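# Pour hazelnuts from bowl into glass jar, reset bowl

## Task

Transfer all the hazelnuts in the small bowl into the open glass jar (pouring is allowed). Afterwards the bowl must rest directly on the table, either way up, and the jar must stand upright directly on the table. It counts as a failure if the bowl or jar is released or drops with no support within a few millimetres beneath it, or if anything goes off the table. Results that stay in place only because the robot holds them do not count. Finish by opening the hand and moving it away.

## Robot and tools

Robot: one arm on a base ending in a five-finger right hand. The only camera is cam_wrist (616x616 fisheye on the wrist). Scene frame: origin on the table top under the arm base, +z up, +x forward, +y to the left when facing +x. Result positions are in metres, orientation as a quaternion wxyz, velocities in m/s and rad/s.

Hand point: a spot fixed to the palm, 0.05 m in front of it, where index pad and thumb tip meet in a pinch. Its own axes: +z along the straightened fingers (fingertips sit 0.06-0.07 m beyond it), +y out of the palm, +x across the palm toward the little finger. The hand spans 0.08 m from the point on the little-finger side, and 0.02 m (thumb turned in front) up to 0.09 m on the thumb side. A wrist bracket on the little-finger side sticks out 0.03 m past the point along +y and 0.11 m across; it can strike objects.

The row (used by execute_actions and move): 14 numbers, each between -1 and 1, for the single arm, in this order: dx, dy, dz, rx, ry, rz, little, ring, middle, index, thumb_bend, thumb_turn, force_limit, speed.
- dx..rz are an offset, not a pose, in the hand point's own axes, counted from the hand point pose printed in the latest result that shows it (before any result shows it, and for later calls within the same reply, from where the robot is when the action begins). 1.0 equals 0.6 m of translation or 180 degrees; rx, ry, rz form one rotation vector. All zeros pulls the arm back to that reference pose; it is not a pause.
- Finger values are absolute targets: +1 straight/open, -1 curled shut. thumb_bend +1 straight, -1 fully bent; thumb_turn +1 beside the palm, -1 facing the fingers. A pinch is roughly index -0.22, thumb_bend -0.75, thumb_turn -0.57.
- force_limit maps -1..+1 linearly to about 0..10 N at the fingertip (0..15 N for the two thumb motors) and only stops closing. speed maps -1..+1 from nearly zero to full (full travel in 0.6 s). Close at speed -0.9 or below for a soft grip.

Tools:
- execute_actions {actions, pictures}: actions is an empty list (just report state, with pictures), or a list with one item. {"rows": [...], "steps": n} with 1-15 rows and up to 15 steps (at least 3), each step 1/30 s; every row is measured from the same reference pose, and the last row repeats if rows run out. {"steps": n} alone waits up to 300 steps counted from the previous result, including your reply time. Pictures come only for an empty list or pictures: true. A refused call does nothing.
- move {target, speed, stop_force}: target is one 14-number row (offset as above); the hand point follows a straight path to it, lasting 0.5-10 s (cut off at 10 s). speed is the path's top speed in m/s, 0.002-0.5, default 0.25; rotation up to twice that in rad/s. stop_force (9-40 N, optional, only after 0.2 s of scene time) ends the path when the wrist sensor feels that much extra push against the motion, then backs up two steps and holds. Use it slowly; drop it when moving away from something you press on; it is unreliable on rotating moves. Hand numbers are sent at the start. The path ignores obstacles; the arm lags, may stray, and can overshoot speed near full reach. Result adds a move: line (done, contact, off_target, moving, held, fault) and limits (paced = pose clipped; held = some steps blocked), plus distance from target.
- wait {seconds}: 0-10 s with nothing new sent.
- zoom_image {camera: "cam_wrist", region: [x0,y0,x1,y1]} in pixels, at most 504x504, for a sharper crop of the latest image.
- show_instructions: shows the reference image page(s).
- finished_scene {scene}: ends and grades the scene; irreversible. Call it only when the goal holds on its own.

Control notes: each step, the commanded pose is clipped to 100 mm and 16 degrees from the measured pose, so large offsets need several actions; check the printed pose and send the rest. Arm motion trails commands by about 0.17 s. Each action's last 3 steps run after its result, while you think. "pose unreachable" and HELD mean the clearance check altered or blocked the command. Only results with nothing pending show a "Hand target" line.

Gripping: turn the thumb in front of the palm before reaching; the whole hand can wrap objects 0.035-0.08 m across, the object lying across the palm toward the wrist. Motors move only when their target changes by 0.01 or more, then lock on arrival or at force_limit. hand_measured, hand_stopped_by (moving, target, force, stalled, fault) and hand_load_n list the six motors in row order. Loads near 0 mean the grip is lost. To tighten, raise force_limit and send a more-closed target; to loosen, send one more open than measured.

Safety: the arm is stiff, so aiming even slightly past a firm contact can fault it. Joint torque at the load limits (138 N m for the big joints, 25.7 N m for the wrists, held weight included) or 150 N outside force stops the arm for 10 s. Wrist force/torque lines are in hand point axes, offset up to ~4 N, noise up to 2.4 N, saturating near 50 N. Motors heat while holding loads: warning at 70 C, brake stop at 85 C. Avoid drops, slams, hard pushes, and knocking anything off the table; objects may get brief random nudges. Quick, smooth motion is preferred.

Each tool is called after "Call:" as name(argument=value, ...), one argument or row to a line, values as JSON.

## Session

Call:
execute_actions(
  actions=[],
)

Scene clock: 0.00 s of 6000.00 s.
end_effector_position=(+0.6633, +0.0316, +0.3687) hand_measured=(+1.000, +1.000, +1.000, +1.000, +1.000, +1.000) hand_load_n=(+0.0, +0.0, +0.0, +0.0, +0.0, +0.0) hand_stopped_by=(target, target, target, target, target, target) hand_force_limit=0.00 hand_speed=-0.80 end_effector_quat_wxyz=(+0.047, +0.826, +0.554, -0.095) end_effector_velocity=(-0.000, -0.000, +0.000) end_effector_angular_velocity=(-0.000, -0.001, -0.003)
Joint positions: [ 0.434 -0.814  0.949  1.377  2.157  0.656]
Joint velocities: [ 0.     0.    -0.     0.     0.     0.003]
Joint torques (N m, as the arm reports them, + toward a larger angle): no reading
Wrist force (N, on the end effector, along its own x y z axes, offset not removed): no reading
Wrist torque (N m, same axes, about the end effector's origin, offset not removed): no reading
Hand target: +0.663, +0.032, +0.369; +0.047, +0.826, +0.554, -0.095

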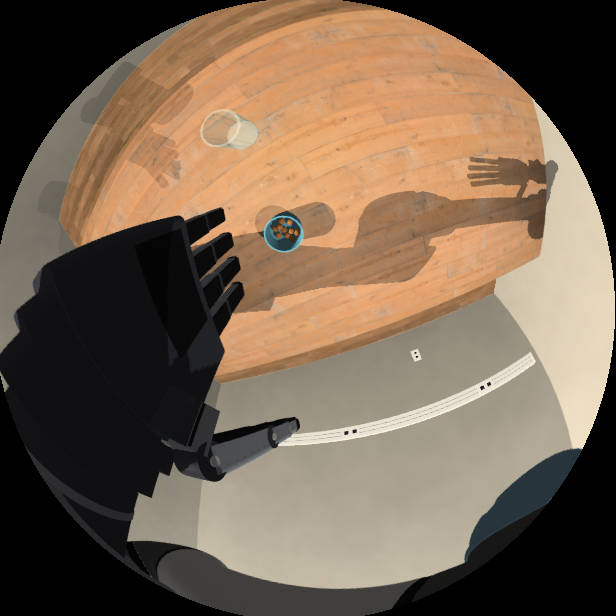

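Call:
move(
  target=[-0.102,-0.224,0.419,-0.264,0.484,0.329,1,1,1,1,1,-1,0,0.5],
  speed=0.35,
)

Scene clock: 4.03 s of 6000.00 s.
end_effector_position=(+0.4906, -0.0174, +0.1389) hand_measured=(+1.000, +1.000, +1.000, +1.000, +1.000, -1.000) hand_load_n=(+0.0, +0.0, +0.0, +0.0, +0.0, +0.0) hand_stopped_by=(target, target, target, target, target, target) hand_force_limit=0.00 hand_speed=0.50 end_effector_quat_wxyz=(+0.001, +0.725, -0.001, +0.688) end_effector_velocity=(+0.000, -0.000, -0.001) end_effector_angular_velocity=(+0.001, -0.015, -0.004)
Joint positions: [-0.28  -0.622  2.556 -2.218  1.072  1.331]
Joint velocities: [-0.002  0.021 -0.005 -0.034 -0.002  0.011]
Joint torques (N m, as the arm reports them, + toward a larger angle): [  0.6  -17.27   3.71  -2.44  -2.75   2.58]
Wrist force (N, on the end effector, along its own x y z axes, offset not removed): [1.0 -6.9 -3.3]
Wrist torque (N m, same axes, about the end effector's origin, offset not removed): [-0.84 0.01 -0.27]
Hand target: +0.491, -0.017, +0.139; +0.001, +0.725, -0.001, +0.689
Off the commanded pose: 0.001 m, 0 deg.
Kept back: nothing.
move: done

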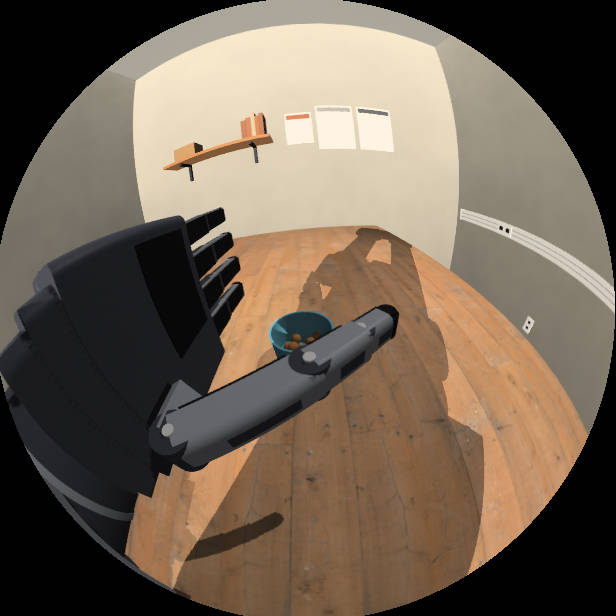

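Call:
move(
  target=[-0.187,-0.022,0.025,0,0,0,1,1,1,1,1,-1,0,0.5],
  speed=0.15,
)

Scene clock: 5.67 s of 6000.00 s.
end_effector_position=(+0.4999, -0.0043, +0.0265) hand_measured=(+1.000, +1.000, +1.000, +1.000, +1.000, -1.000) hand_load_n=(+0.0, +0.0, +0.0, +0.0, +0.0, +0.0) hand_stopped_by=(target, target, target, target, target, target) hand_force_limit=0.00 hand_speed=0.50 end_effector_quat_wxyz=(+0.001, +0.725, -0.001, +0.688) end_effector_velocity=(+0.000, +0.001, -0.003) end_effector_angular_velocity=(+0.001, +0.000, -0.000)
Joint positions: [-0.298 -0.344  2.296 -2.239  1.056  1.337]
Joint velocities: [ 0.001  0.005 -0.007  0.002  0.001  0.001]
Joint torques (N m, as the arm reports them, + toward a larger angle): [ 25.09 -17.44   5.42   0.79   2.05   1.72]
Wrist force (N, on the end effector, along its own x y z axes, offset not removed): [-2.1 -3.1 -3.4]
Wrist torque (N m, same axes, about the end effector's origin, offset not removed): [0.00 0.60 -0.51]
Hand target: +0.500, -0.004, +0.026; +0.001, +0.725, -0.001, +0.688
Off the commanded pose: 0.000 m, 0 deg.
Kept back: nothing.
move: done

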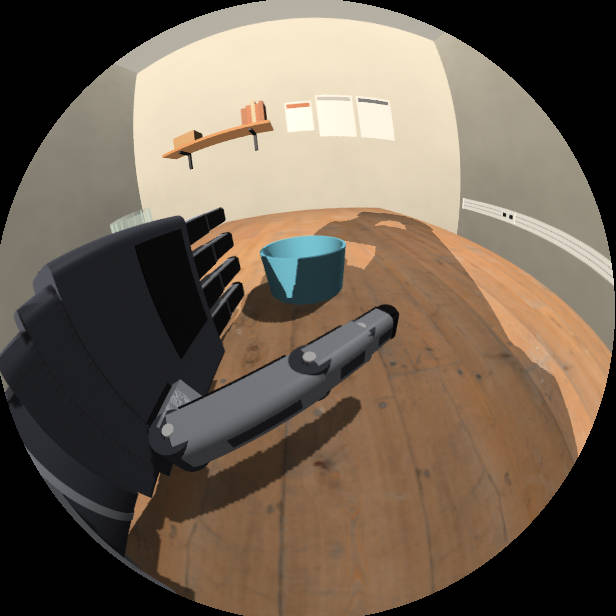

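Call:
move(
  target=[0.002,0.008,0.125,0,0,0,1,1,1,1,1,-1,0,0.5],
  speed=0.08,
)

Scene clock: 9.67 s of 6000.00 s.
end_effector_position=(+0.5744, -0.0092, +0.0239) hand_measured=(+1.000, +1.000, +1.000, +1.000, +1.000, -1.000) hand_load_n=(+0.0, +0.0, +0.0, +0.0, +0.0, +0.0) hand_stopped_by=(target, target, target, target, target, target) hand_force_limit=0.00 hand_speed=0.50 end_effector_quat_wxyz=(+0.001, +0.725, -0.001, +0.688) end_effector_velocity=(+0.003, +0.000, -0.001) end_effector_angular_velocity=(+0.001, +0.001, -0.000)
Joint positions: [-0.204 -0.465  2.155 -1.965  1.145  1.307]
Joint velocities: [ 0.003 -0.003 -0.007  0.012  0.004 -0.   ]
Joint torques (N m, as the arm reports them, + toward a larger angle): [ 28.15 -47.39   0.99   0.45   1.88  -2.43]
Wrist force (N, on the end effector, along its own x y z axes, offset not removed): [-2.1 -3.8 -0.1]
Wrist torque (N m, same axes, about the end effector's origin, offset not removed): [-0.33 0.45 -0.62]
Hand target: +0.575, -0.009, +0.024; +0.001, +0.725, -0.001, +0.688
Off the commanded pose: 0.000 m, 0 deg.
Kept back: nothing.
move: done

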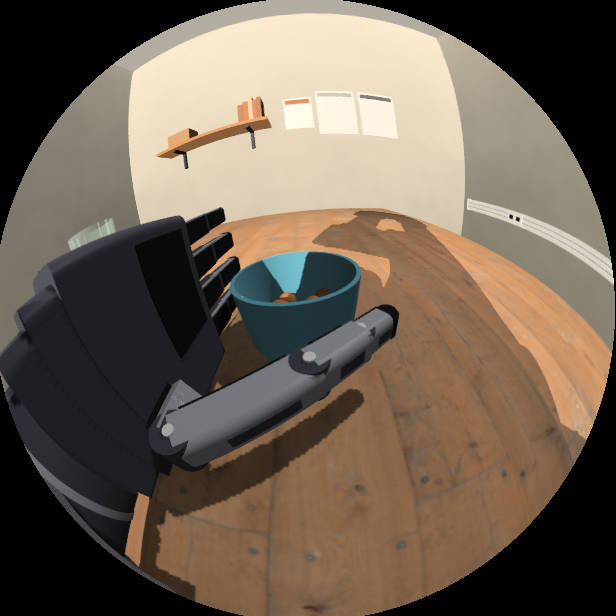

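Call:
move(
  target=[0.002,0.011,0.04,0,0,0,1,1,1,1,1,-1,0.2,-0.7],
  speed=0.03,
)

Call:
move(
  target=[0,0,0,0,0,0,1,1,-0.4,-0.4,1,-1,0.4,-0.7],
)

Call:
move(
  target=[0,0,0,0,0,0,1,1,-0.5,-0.5,-0.6,-1,0.8,-0.85],
)

Scene clock: 11.10 s of 6000.00 s.
end_effector_position=(+0.5981, -0.0157, +0.0239) hand_measured=(+1.000, +1.000, +1.000, +1.000, +1.000, -1.000) hand_load_n=(+0.0, +0.0, +0.0, +0.0, +0.0, +0.0) hand_stopped_by=(target, target, target, target, target, target) hand_force_limit=0.20 hand_speed=-0.70 end_effector_quat_wxyz=(+0.001, +0.725, -0.001, +0.688) end_effector_velocity=(+0.003, -0.001, +0.000) end_effector_angular_velocity=(-0.000, -0.001, -0.000)
Joint positions: [-0.193 -0.496  2.109 -1.887  1.156  1.304]
Joint velocities: [ 0.001 -0.003 -0.006  0.008  0.001 -0.   ]
Joint torques (N m, as the arm reports them, + toward a larger angle): [ 26.21 -50.17  -1.48   0.52   1.85  -2.35]
Wrist force (N, on the end effector, along its own x y z axes, offset not removed): [-3.3 -2.5 -2.9]
Wrist torque (N m, same axes, about the end effector's origin, offset not removed): [-0.08 0.63 -0.36]
Hand target: +0.598, -0.016, +0.024; +0.001, +0.725, -0.001, +0.688
Off the commanded pose: 0.000 m, 0 deg.
Kept back: nothing.
move: done

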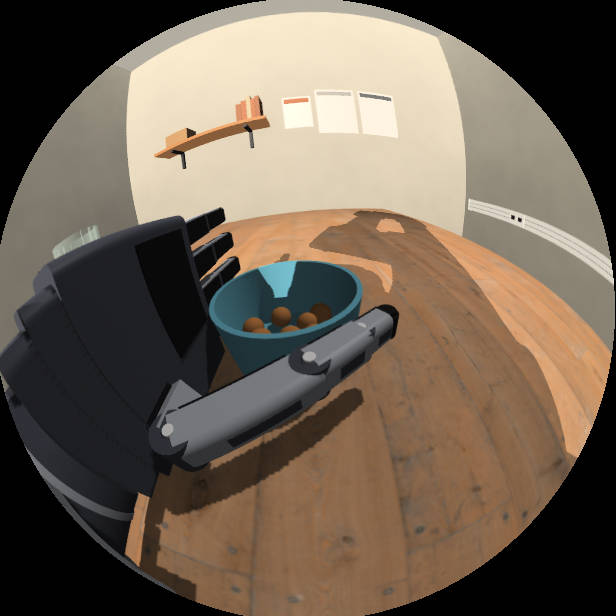

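Scene clock: 12.63 s of 6000.00 s.
end_effector_position=(+0.5981, -0.0157, +0.0239) hand_measured=(+1.000, +1.000, +0.404, +0.372, +1.002, -1.000) hand_load_n=(+0.0, +0.0, +4.5, +9.0, +3.0, +0.5) hand_stopped_by=(target, target, force, force, target, target) hand_force_limit=0.40 hand_speed=-0.70 end_effector_quat_wxyz=(+0.001, +0.725, -0.001, +0.688) end_effector_velocity=(+0.000, -0.000, +0.000) end_effector_angular_velocity=(-0.001, -0.000, -0.000)
Joint positions: [-0.193 -0.496  2.109 -1.887  1.156  1.304]
Joint velocities: [-0.    -0.     0.    -0.     0.    -0.001]
Joint torques (N m, as the arm reports them, + toward a larger angle): [  2.9  -23.47  12.46  -1.69  -2.01  -0.16]
Wrist force (N, on the end effector, along its own x y z axes, offset not removed): [-0.4 -3.0 -4.8]
Wrist torque (N m, same axes, about the end effector's origin, offset not removed): [0.07 0.09 -0.16]
Hand target: +0.598, -0.016, +0.024; +0.001, +0.725, -0.001, +0.688
Off the commanded pose: 0.000 m, 0 deg.
Kept back: nothing.
move: done

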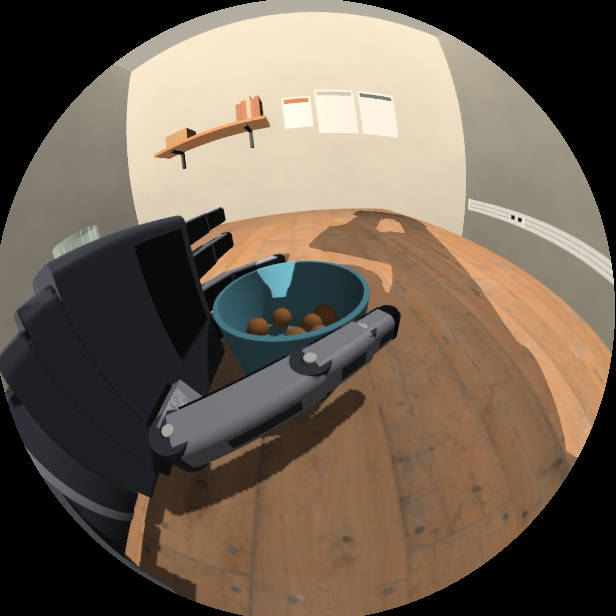

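Scene clock: 13.30 s of 6000.00 s.
end_effector_position=(+0.5981, -0.0157, +0.0239) hand_measured=(+1.000, +1.000, +0.384, +0.366, +0.966, -1.000) hand_load_n=(+0.0, +0.0, +11.0, +8.5, +12.0, +2.0) hand_stopped_by=(target, target, force, force, force, target) hand_force_limit=0.80 hand_speed=-0.85 end_effector_quat_wxyz=(+0.001, +0.725, -0.001, +0.688) end_effector_velocity=(-0.001, +0.000, -0.000) end_effector_angular_velocity=(+0.002, +0.002, +0.000)
Joint positions: [-0.193 -0.496  2.109 -1.887  1.156  1.304]
Joint velocities: [-0.     0.     0.001  0.001  0.     0.001]
Joint torques (N m, as the arm reports them, + toward a larger angle): [  3.49 -24.4   12.57  -1.57  -2.22   0.08]
Wrist force (N, on the end effector, along its own x y z axes, offset not removed): [-1.9 -2.2 -4.2]
Wrist torque (N m, same axes, about the end effector's origin, offset not removed): [0.16 0.46 -0.57]
Hand target: +0.598, -0.016, +0.024; +0.001, +0.725, -0.001, +0.688
Off the commanded pose: 0.000 m, 0 deg.
Kept back: nothing.
move: done

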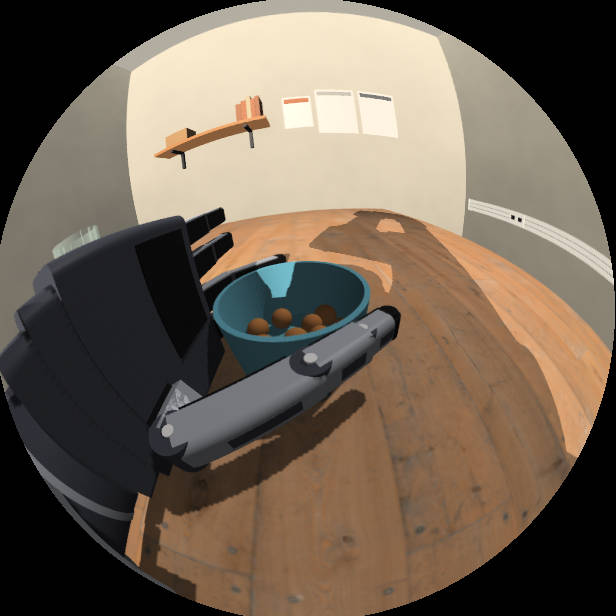

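Call:
move(
  target=[0,0.01,0.014,0,0,0,1,1,0.8,0.8,1,-1,0.4,0],
  speed=0.015,
)

Call:
move(
  target=[0,0,0,0,0,0,1,1,-0.4,-0.4,1,-1,0.4,-0.7],
)

Call:
move(
  target=[0,0,0,0,0,0,1,1,-0.5,-0.5,-0.6,-1,0.8,-0.85],
)

Scene clock: 14.50 s of 6000.00 s.
end_effector_position=(+0.6062, -0.0216, +0.0235) hand_measured=(+1.000, +1.000, +0.800, +0.800, +1.000, -1.000) hand_load_n=(+0.0, +0.0, +0.0, +0.0, +0.0, +0.0) hand_stopped_by=(target, target, target, target, target, target) hand_force_limit=0.40 hand_speed=0.00 end_effector_quat_wxyz=(+0.001, +0.725, -0.001, +0.689) end_effector_velocity=(+0.003, -0.002, -0.000) end_effector_angular_velocity=(-0.001, -0.000, -0.000)
Joint positions: [-0.198 -0.508  2.094 -1.86   1.151  1.306]
Joint velocities: [-0.001 -0.003 -0.006  0.008 -0.001 -0.   ]
Joint torques (N m, as the arm reports them, + toward a larger angle): [  2.08 -50.93  -0.55   0.54  -2.77   2.51]
Wrist force (N, on the end effector, along its own x y z axes, offset not removed): [-2.6 2.3 -1.4]
Wrist torque (N m, same axes, about the end effector's origin, offset not removed): [0.71 0.43 -0.60]
Hand target: +0.606, -0.022, +0.023; +0.001, +0.725, -0.001, +0.688
Off the commanded pose: 0.000 m, 0 deg.
Kept back: nothing.
move: done

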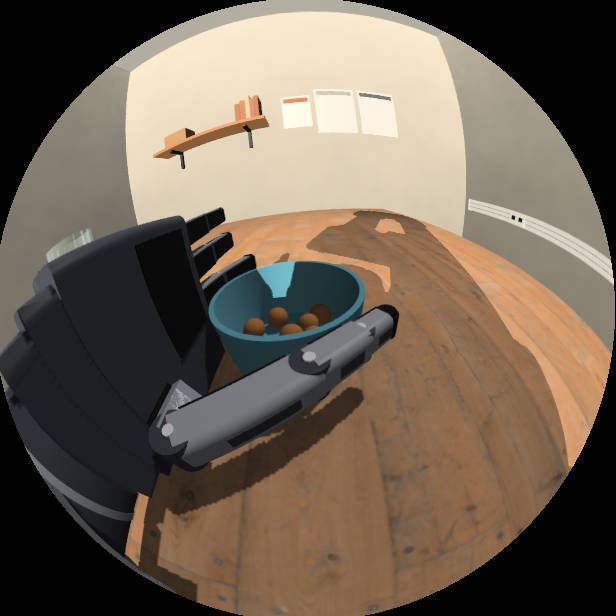

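Scene clock: 15.63 s of 6000.00 s.
end_effector_position=(+0.6062, -0.0216, +0.0235) hand_measured=(+1.000, +1.000, +0.404, +0.372, +1.002, -1.000) hand_load_n=(+0.0, +0.0, +5.5, +9.0, +3.5, +1.5) hand_stopped_by=(target, target, force, force, target, target) hand_force_limit=0.40 hand_speed=-0.70 end_effector_quat_wxyz=(+0.001, +0.725, -0.001, +0.689) end_effector_velocity=(-0.001, +0.000, +0.000) end_effector_angular_velocity=(+0.000, +0.001, +0.000)
Joint positions: [-0.198 -0.508  2.094 -1.86   1.151  1.306]
Joint velocities: [ 0.    -0.     0.002  0.     0.    -0.   ]
Joint torques (N m, as the arm reports them, + toward a larger angle): [ 23.93 -23.9   12.79  -0.94  -0.04   1.67]
Wrist force (N, on the end effector, along its own x y z axes, offset not removed): [-3.6 -5.0 -6.2]
Wrist torque (N m, same axes, about the end effector's origin, offset not removed): [-0.25 0.76 -0.45]
Hand target: +0.606, -0.022, +0.024; +0.001, +0.725, -0.001, +0.689
Off the commanded pose: 0.000 m, 0 deg.
Kept back: nothing.
move: done

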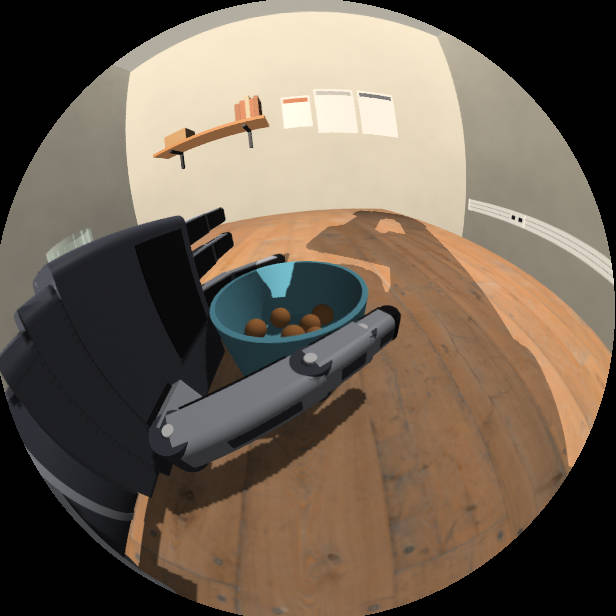

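Scene clock: 16.30 s of 6000.00 s.
end_effector_position=(+0.6062, -0.0216, +0.0235) hand_measured=(+1.000, +1.000, +0.392, +0.372, +0.966, -1.000) hand_load_n=(+0.0, +0.0, +10.0, +8.0, +12.0, +1.5) hand_stopped_by=(target, target, force, force, force, target) hand_force_limit=0.80 hand_speed=-0.85 end_effector_quat_wxyz=(+0.001, +0.725, -0.001, +0.689) end_effector_velocity=(+0.000, -0.000, +0.000) end_effector_angular_velocity=(-0.000, -0.000, -0.000)
Joint positions: [-0.198 -0.508  2.094 -1.86   1.151  1.306]
Joint velocities: [-0.  0. -0. -0. -0. -0.]
Joint torques (N m, as the arm reports them, + toward a larger angle): [ 24.71 -23.9   12.1   -0.61   0.05   1.44]
Wrist force (N, on the end effector, along its own x y z axes, offset not removed): [3.2 0.1 -5.8]
Wrist torque (N m, same axes, about the end effector's origin, offset not removed): [0.37 -0.13 0.03]
Hand target: +0.606, -0.022, +0.024; +0.001, +0.725, -0.001, +0.689
Off the commanded pose: 0.000 m, 0 deg.
Kept back: nothing.
move: done

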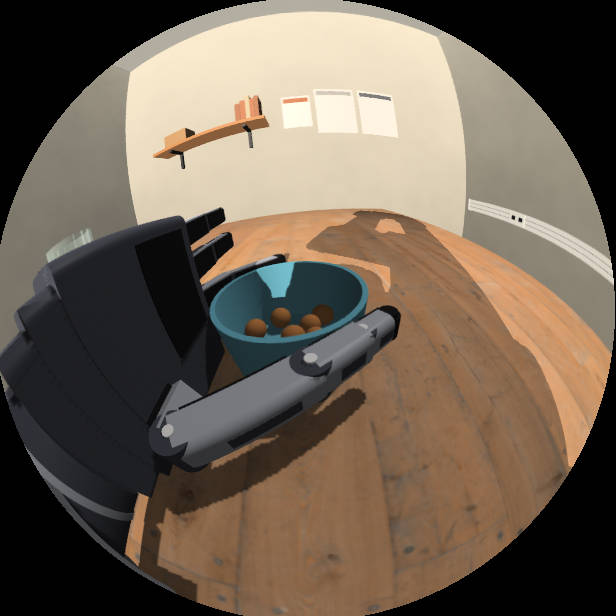

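Repeatable and stable; lifting.

Call:
move(
  target=[0.34,-0.1,0.025,0,0,0,1,1,-0.5,-0.5,-0.6,-1,0.8,-0.85],
  speed=0.18,
)

Call:
move(
  target=[0,-0.425,0,0,0,0.25,1,1,-0.5,-0.5,-0.6,-1,0.8,-0.85],
  speed=0.16,
)

Scene clock: 18.37 s of 6000.00 s.
end_effector_position=(+0.6312, +0.0382, +0.2260) hand_measured=(+1.000, +1.000, +0.392, +0.372, +0.966, -1.000) hand_load_n=(+0.0, +0.0, +10.0, +8.0, +12.0, +3.0) hand_stopped_by=(target, target, force, force, force, target) hand_force_limit=0.80 hand_speed=-0.85 end_effector_quat_wxyz=(+0.001, +0.725, -0.000, +0.689) end_effector_velocity=(+0.000, +0.001, +0.003) end_effector_angular_velocity=(+0.001, +0.002, -0.001)
Joint positions: [ 0.113 -0.991  2.268 -1.528  1.452  1.222]
Joint velocities: [ 0.005 -0.008 -0.     0.01   0.007 -0.001]
Joint torques (N m, as the arm reports them, + toward a larger angle): [ 28.85 -48.68  -8.57   0.09   1.51  -2.7 ]
Wrist force (N, on the end effector, along its own x y z axes, offset not removed): [-2.8 1.5 -2.4]
Wrist torque (N m, same axes, about the end effector's origin, offset not removed): [0.34 0.37 -0.26]
Hand target: +0.631, +0.038, +0.226; +0.001, +0.725, -0.000, +0.688
Off the commanded pose: 0.001 m, 0 deg.
Kept back: nothing.
move: done

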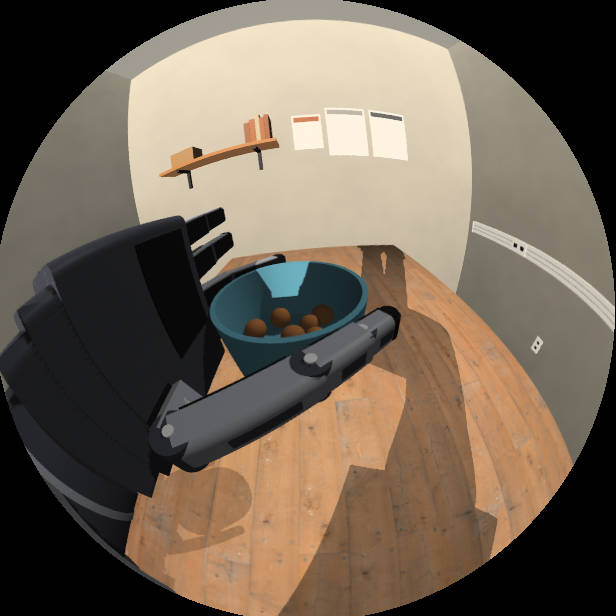

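Scene clock: 21.40 s of 6000.00 s.
end_effector_position=(+0.6316, +0.2926, +0.2260) hand_measured=(+1.000, +1.000, +0.392, +0.372, +0.966, -1.000) hand_load_n=(+0.0, +0.0, +10.0, +8.0, +12.0, +2.5) hand_stopped_by=(target, target, force, force, force, target) hand_force_limit=0.80 hand_speed=-0.85 end_effector_quat_wxyz=(-0.262, +0.670, -0.277, +0.637) end_effector_velocity=(-0.000, +0.003, -0.001) end_effector_angular_velocity=(+0.008, +0.002, -0.001)
Joint positions: [ 0.61  -0.771  1.957 -1.453  1.933  1.878]
Joint velocities: [ 0.004  0.003 -0.005  0.003  0.005  0.008]
Joint torques (N m, as the arm reports them, + toward a larger angle): [ 32.85 -27.34 -14.41  -0.05   1.74   2.63]
Wrist force (N, on the end effector, along its own x y z axes, offset not removed): [-0.7 -0.1 -1.2]
Wrist torque (N m, same axes, about the end effector's origin, offset not removed): [0.25 0.08 -0.07]
Hand target: +0.632, +0.293, +0.226; -0.263, +0.670, -0.278, +0.636
Off the commanded pose: 0.001 m, 0 deg.
Kept back: nothing.
move: done

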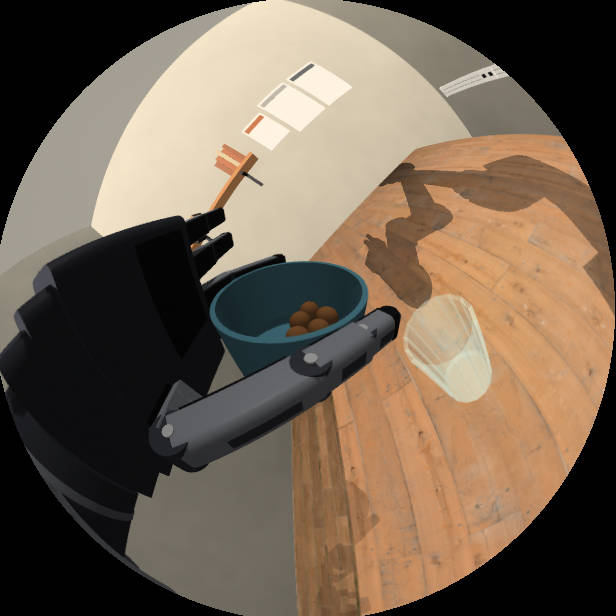

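Call:
move(
  target=[-0.019,0.071,-0.006,0,0,0.15,1,1,-0.5,-0.5,-0.6,-1,0.8,-0.85],
  speed=0.1,
)

Call:
zoom_image(
  camera="cam_wrist",
  region=[250,180,570,400],
)

Scene clock: 24.40 s of 6000.00 s.
end_effector_position=(+0.6261, +0.2706, +0.1882) hand_measured=(+1.000, +1.000, +0.392, +0.372, +0.966, -1.000) hand_load_n=(+0.0, +0.0, +10.0, +8.0, +12.0, +2.5) hand_stopped_by=(target, target, force, force, force, target) hand_force_limit=0.80 hand_speed=-0.85 end_effector_quat_wxyz=(-0.403, +0.587, -0.425, +0.558) end_effector_velocity=(+0.000, -0.001, -0.001) end_effector_angular_velocity=(+0.016, -0.001, -0.001)
Joint positions: [ 0.481 -0.769  2.052 -1.54   1.808  2.382]
Joint velocities: [-0.005  0.001  0.002 -0.004 -0.006  0.018]
Joint torques (N m, as the arm reports them, + toward a larger angle): [  6.98 -25.21   1.77  -2.95  -3.23   2.72]
Wrist force (N, on the end effector, along its own x y z axes, offset not removed): [-3.5 1.9 0.9]
Wrist torque (N m, same axes, about the end effector's origin, offset not removed): [0.28 0.59 -0.29]
Hand target: +0.626, +0.271, +0.188; -0.404, +0.587, -0.426, +0.558
Off the commanded pose: 0.000 m, 0 deg.
Kept back: nothing.
move: done

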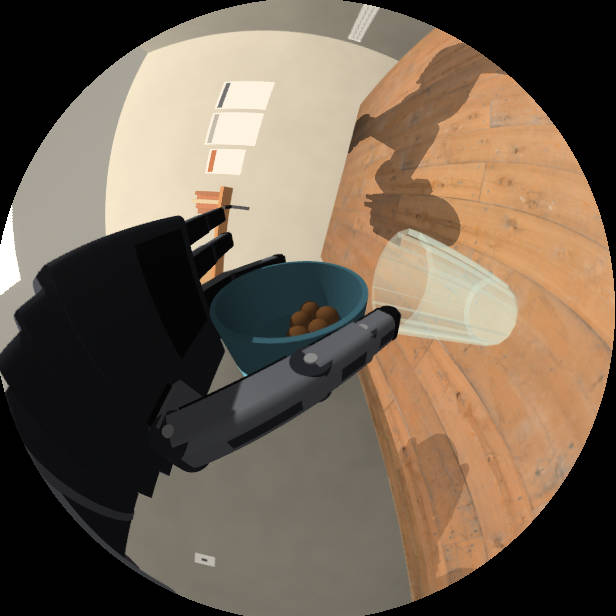

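Region (250, 180, 570, 400) of cam_wrist's 616x616 image, scaled by 1.575, with more detail than that image has; it fills the top 346 rows of this view, and the rest is white.

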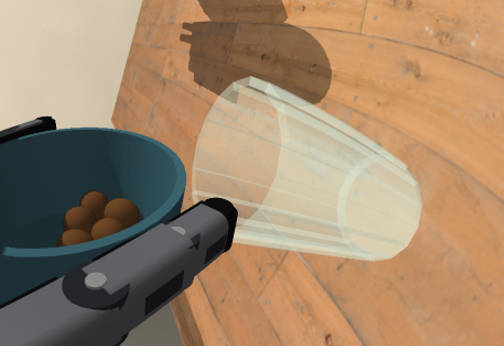

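Call:
move(
  target=[0.011,0.008,0.002,0,0,0.1,1,1,-0.5,-0.5,-0.6,-1,0.8,-0.85],
  speed=0.035,
)

Scene clock: 29.37 s of 6000.00 s.
end_effector_position=(+0.6271, +0.2630, +0.1857) hand_measured=(+1.000, +1.000, +0.392, +0.372, +0.966, -1.000) hand_load_n=(+0.0, +0.0, +10.0, +8.0, +12.0, +2.0) hand_stopped_by=(target, target, force, force, force, target) hand_force_limit=0.80 hand_speed=-0.85 end_effector_quat_wxyz=(+0.485, -0.514, +0.512, -0.489) end_effector_velocity=(-0.001, -0.000, -0.001) end_effector_angular_velocity=(+0.016, +0.001, -0.000)
Joint positions: [ 0.415 -0.785  2.092 -1.561  1.744  2.711]
Joint velocities: [-0.004 -0.     0.003 -0.001 -0.004  0.017]
Joint torques (N m, as the arm reports them, + toward a larger angle): [  6.78 -51.93   3.12  -3.09  -3.28   2.66]
Wrist force (N, on the end effector, along its own x y z axes, offset not removed): [0.9 3.8 -0.7]
Wrist torque (N m, same axes, about the end effector's origin, offset not removed): [0.43 -0.16 0.01]
Hand target: +0.627, +0.263, +0.186; +0.486, -0.513, +0.512, -0.488
Off the commanded pose: 0.000 m, 0 deg.
Kept back: nothing.
move: done

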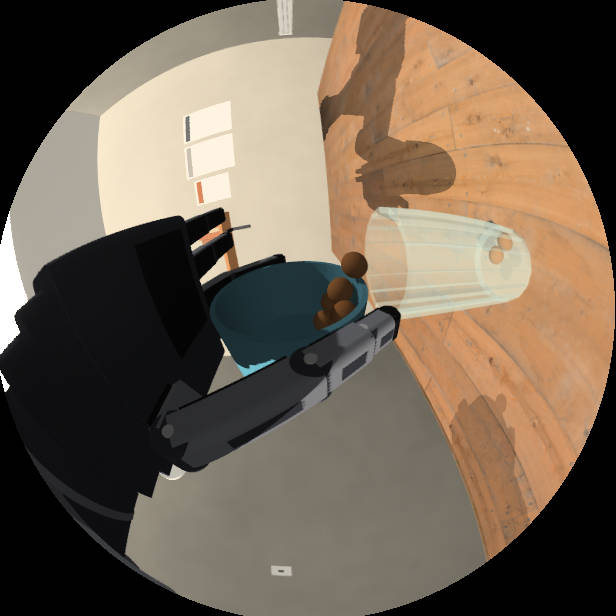

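Call:
move(
  target=[0.014,-0.005,0.003,0,0,0.08,1,1,-0.5,-0.5,-0.6,-1,0.8,-0.85],
  speed=0.04,
)

Scene clock: 33.00 s of 6000.00 s.
end_effector_position=(+0.6290, +0.2547, +0.1886) hand_measured=(+1.000, +1.000, +0.392, +0.372, +0.966, -1.000) hand_load_n=(+0.0, +0.0, +10.0, +8.0, +12.0, +2.0) hand_stopped_by=(target, target, force, force, force, target) hand_force_limit=0.80 hand_speed=-0.85 end_effector_quat_wxyz=(+0.542, -0.446, +0.572, -0.425) end_effector_velocity=(-0.000, -0.001, -0.000) end_effector_angular_velocity=(+0.019, +0.001, -0.001)
Joint positions: [ 0.361 -0.799  2.12  -1.573  1.692  2.974]
Joint velocities: [-0.004 -0.     0.002 -0.001 -0.004  0.02 ]
Joint torques (N m, as the arm reports them, + toward a larger angle): [  6.21 -51.7    4.4   -2.85  -3.16   2.45]
Wrist force (N, on the end effector, along its own x y z axes, offset not removed): [-1.0 2.6 -1.7]
Wrist torque (N m, same axes, about the end effector's origin, offset not removed): [0.55 0.34 -0.09]
Hand target: +0.629, +0.255, +0.189; +0.543, -0.446, +0.572, -0.424
Off the commanded pose: 0.000 m, 0 deg.
Kept back: nothing.
move: done

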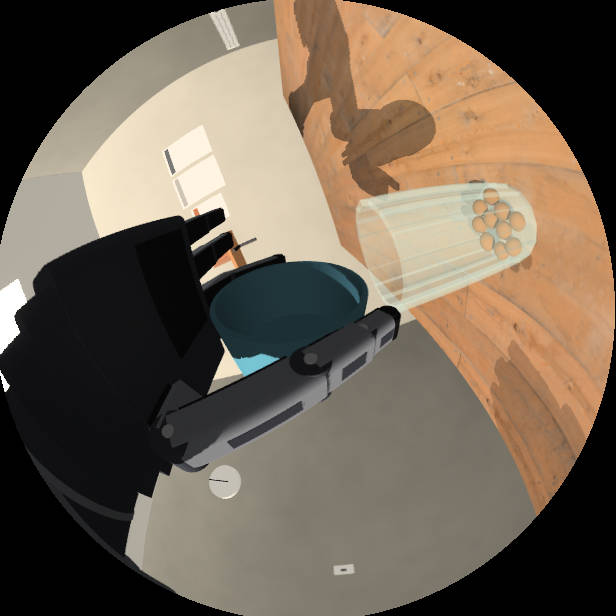

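Call:
move(
  target=[0.4,-0.15,0,0,0,-0.577,1,1,-0.5,-0.5,-0.6,-1,0.8,-0.85],
  speed=0.4,
)

Call:
move(
  target=[-0.312,0.03,-0.02,0,0,0,1,1,-0.5,-0.5,-0.6,-1,0.8,-0.85],
)

Scene clock: 36.17 s of 6000.00 s.
end_effector_position=(+0.6301, +0.0005, +0.2180) hand_measured=(+1.000, +1.000, +0.392, +0.372, +0.966, -1.000) hand_load_n=(+0.0, +0.0, +10.0, +8.0, +12.0, +2.5) hand_stopped_by=(target, target, force, force, force, target) hand_force_limit=0.80 hand_speed=-0.85 end_effector_quat_wxyz=(-0.001, +0.725, -0.002, +0.689) end_effector_velocity=(+0.000, -0.002, +0.000) end_effector_angular_velocity=(-0.017, -0.001, +0.003)
Joint positions: [ 0.01  -1.019  2.296 -1.533  1.353  1.252]
Joint velocities: [-0.007 -0.     0.    -0.001 -0.009 -0.015]
Joint torques (N m, as the arm reports them, + toward a larger angle): [  1.92 -49.21   5.83  -2.74  -2.85  -2.47]
Wrist force (N, on the end effector, along its own x y z axes, offset not removed): [1.0 1.9 -1.9]
Wrist torque (N m, same axes, about the end effector's origin, offset not removed): [0.56 -0.37 -0.06]
Hand target: +0.630, +0.000, +0.218; -0.000, +0.725, -0.001, +0.689
Off the commanded pose: 0.000 m, 0 deg.
Kept back: nothing.
move: done

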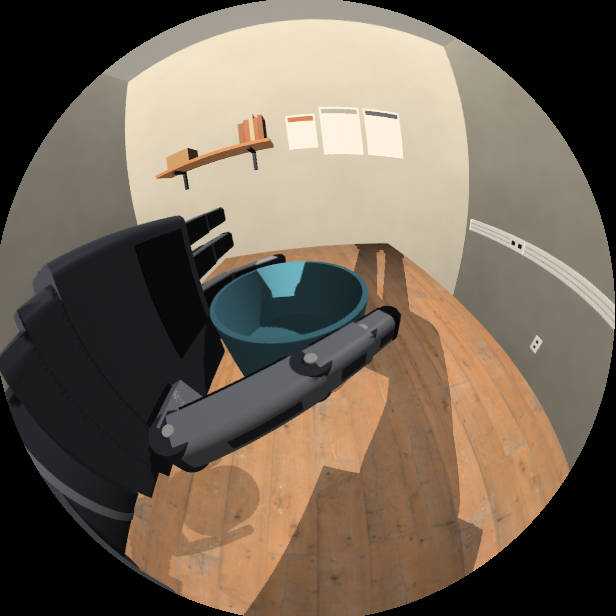

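Scene clock: 37.67 s of 6000.00 s.
end_effector_position=(+0.6087, -0.0166, +0.0320) hand_measured=(+1.000, +1.000, +0.392, +0.372, +0.966, -1.000) hand_load_n=(+0.0, +0.0, +10.0, +8.0, +12.0, +2.5) hand_stopped_by=(target, target, force, force, force, target) hand_force_limit=0.80 hand_speed=-0.85 end_effector_quat_wxyz=(-0.001, +0.725, -0.002, +0.688) end_effector_velocity=(+0.000, -0.000, -0.003) end_effector_angular_velocity=(-0.001, -0.001, +0.001)
Joint positions: [-0.179 -0.526  2.103 -1.848  1.17   1.304]
Joint velocities: [-0.002  0.006 -0.006 -0.002 -0.002 -0.   ]
Joint torques (N m, as the arm reports them, + toward a larger angle): [  3.   -24.97  -1.09  -2.82  -2.76   2.51]
Wrist force (N, on the end effector, along its own x y z axes, offset not removed): [-2.4 4.7 -3.7]
Wrist torque (N m, same axes, about the end effector's origin, offset not removed): [1.30 0.56 -0.13]
Hand target: +0.609, -0.017, +0.032; -0.001, +0.725, -0.002, +0.689
Off the commanded pose: 0.001 m, 0 deg.
Kept back: nothing.
move: done

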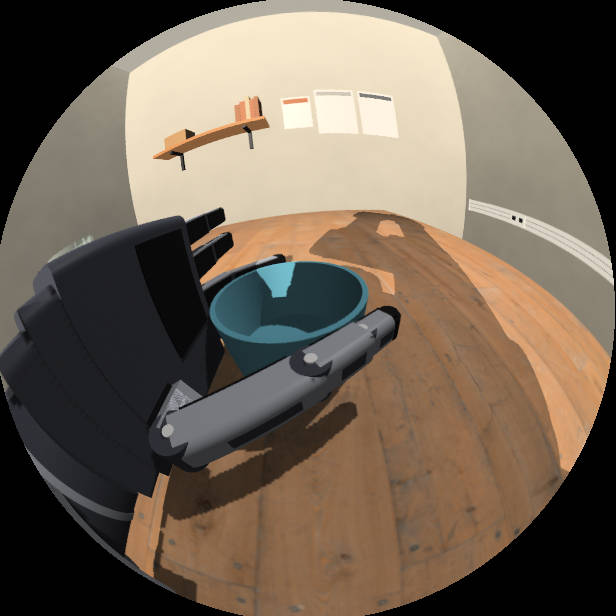

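Call:
move(
  target=[-0.0146,0,0,0,0,-0.001,1,1,-0.5,-0.5,-0.6,-1,0.8,-0.85],
  speed=0.012,
)

Call:
move(
  target=[0,0,0,0,0,0,1,1,1,1,1,-1,0.8,-0.5],
)

Call:
move(
  target=[0.07,-0.02,-0.21,0,0,0,1,1,1,1,1,-1,0.8,-0.5],
  speed=0.2,
)

Scene clock: 38.87 s of 6000.00 s.
end_effector_position=(+0.6083, -0.0165, +0.0236) hand_measured=(+1.000, +1.000, +0.392, +0.372, +0.966, -1.000) hand_load_n=(+0.0, +0.0, +10.0, +8.0, +12.0, +2.5) hand_stopped_by=(target, target, force, force, force, target) hand_force_limit=0.80 hand_speed=-0.85 end_effector_quat_wxyz=(+0.000, +0.725, -0.001, +0.688) end_effector_velocity=(+0.000, -0.000, -0.002) end_effector_angular_velocity=(-0.003, -0.001, +0.000)
Joint positions: [-0.184 -0.505  2.087 -1.854  1.165  1.303]
Joint velocities: [-0.001  0.007 -0.005 -0.003 -0.002 -0.002]
Joint torques (N m, as the arm reports them, + toward a larger angle): [  2.76 -23.88  -2.26  -2.48  -2.74  -2.37]
Wrist force (N, on the end effector, along its own x y z axes, offset not removed): [-5.6 -3.7 -4.5]
Wrist torque (N m, same axes, about the end effector's origin, offset not removed): [-0.19 1.02 -0.59]
Hand target: +0.608, -0.017, +0.023; +0.000, +0.725, -0.001, +0.688
Off the commanded pose: 0.000 m, 0 deg.
Kept back: nothing.
move: done

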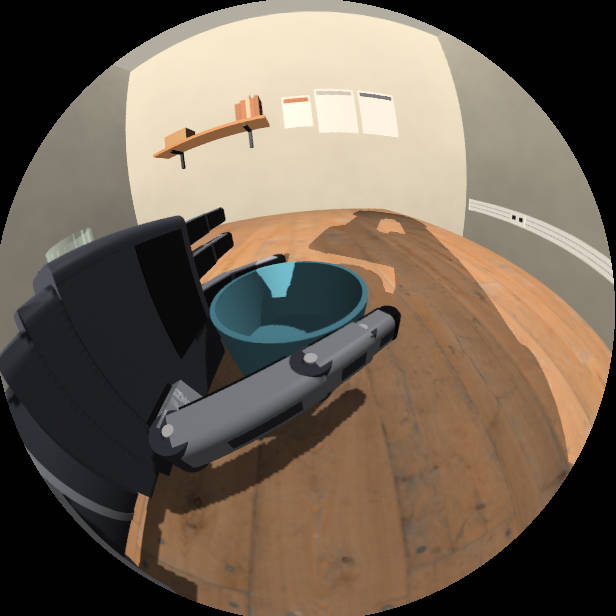

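Scene clock: 39.90 s of 6000.00 s.
end_effector_position=(+0.6083, -0.0165, +0.0236) hand_measured=(+1.000, +1.000, +1.000, +1.000, +1.000, -1.000) hand_load_n=(+0.0, +0.0, +0.0, +0.0, +0.0, +0.0) hand_stopped_by=(target, target, target, target, target, target) hand_force_limit=0.80 hand_speed=-0.50 end_effector_quat_wxyz=(+0.000, +0.725, -0.001, +0.688) end_effector_velocity=(-0.001, +0.000, -0.000) end_effector_angular_velocity=(+0.001, +0.001, +0.000)
Joint positions: [-0.184 -0.505  2.087 -1.854  1.165  1.303]
Joint velocities: [ 0.     0.     0.001  0.    -0.     0.001]
Joint torques (N m, as the arm reports them, + toward a larger angle): [ 27.98 -50.98  11.85   0.51   1.11  -0.14]
Wrist force (N, on the end effector, along its own x y z axes, offset not removed): [1.3 -2.1 -2.3]
Wrist torque (N m, same axes, about the end effector's origin, offset not removed): [-0.08 -0.19 -0.29]
Hand target: +0.608, -0.017, +0.024; +0.000, +0.725, -0.001, +0.688
Off the commanded pose: 0.000 m, 0 deg.
Kept back: nothing.
move: done

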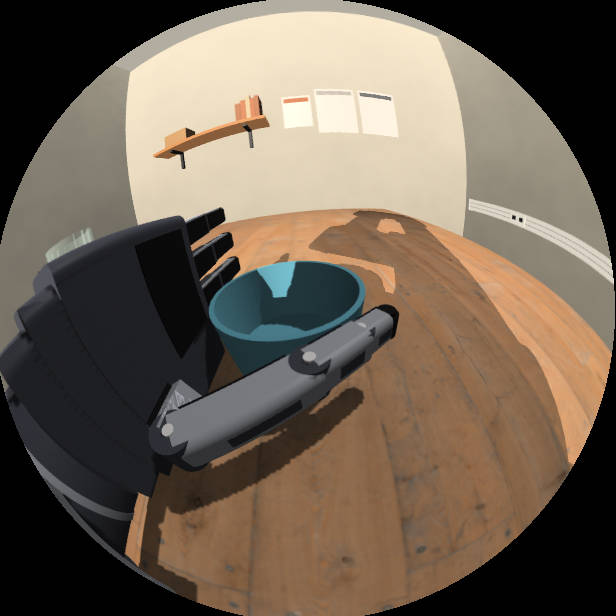

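Scene clock: 41.30 s of 6000.00 s.
end_effector_position=(+0.4850, -0.0044, +0.0719) hand_measured=(+1.000, +1.000, +1.000, +1.000, +1.000, -1.000) hand_load_n=(+0.0, +0.0, +0.0, +0.0, +0.0, +0.0) hand_stopped_by=(target, target, target, target, target, target) hand_force_limit=0.80 hand_speed=-0.50 end_effector_quat_wxyz=(+0.000, +0.725, -0.001, +0.688) end_effector_velocity=(-0.003, -0.000, +0.001) end_effector_angular_velocity=(+0.002, -0.002, +0.001)
Joint positions: [-0.296 -0.413  2.422 -2.296  1.058  1.337]
Joint velocities: [-0.006  0.008  0.005 -0.016 -0.007  0.005]
Joint torques (N m, as the arm reports them, + toward a larger angle): [ -0.83 -15.66  18.56  -2.41  -2.79   2.48]
Wrist force (N, on the end effector, along its own x y z axes, offset not removed): [0.7 -1.6 -0.2]
Wrist torque (N m, same axes, about the end effector's origin, offset not removed): [-0.13 -0.02 -0.28]
Hand target: +0.485, -0.004, +0.072; +0.000, +0.725, -0.001, +0.688
Off the commanded pose: 0.000 m, 0 deg.
Kept back: nothing.
move: done

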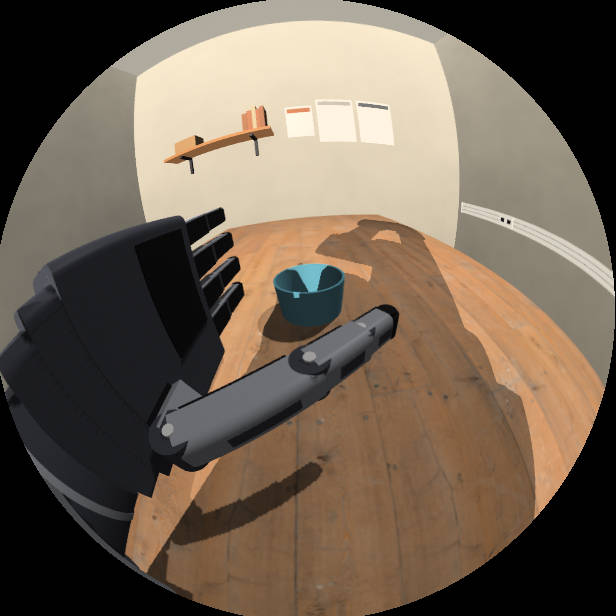

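Call:
finished_scene(
  scene=2,
)

The scene is finished: the task was done.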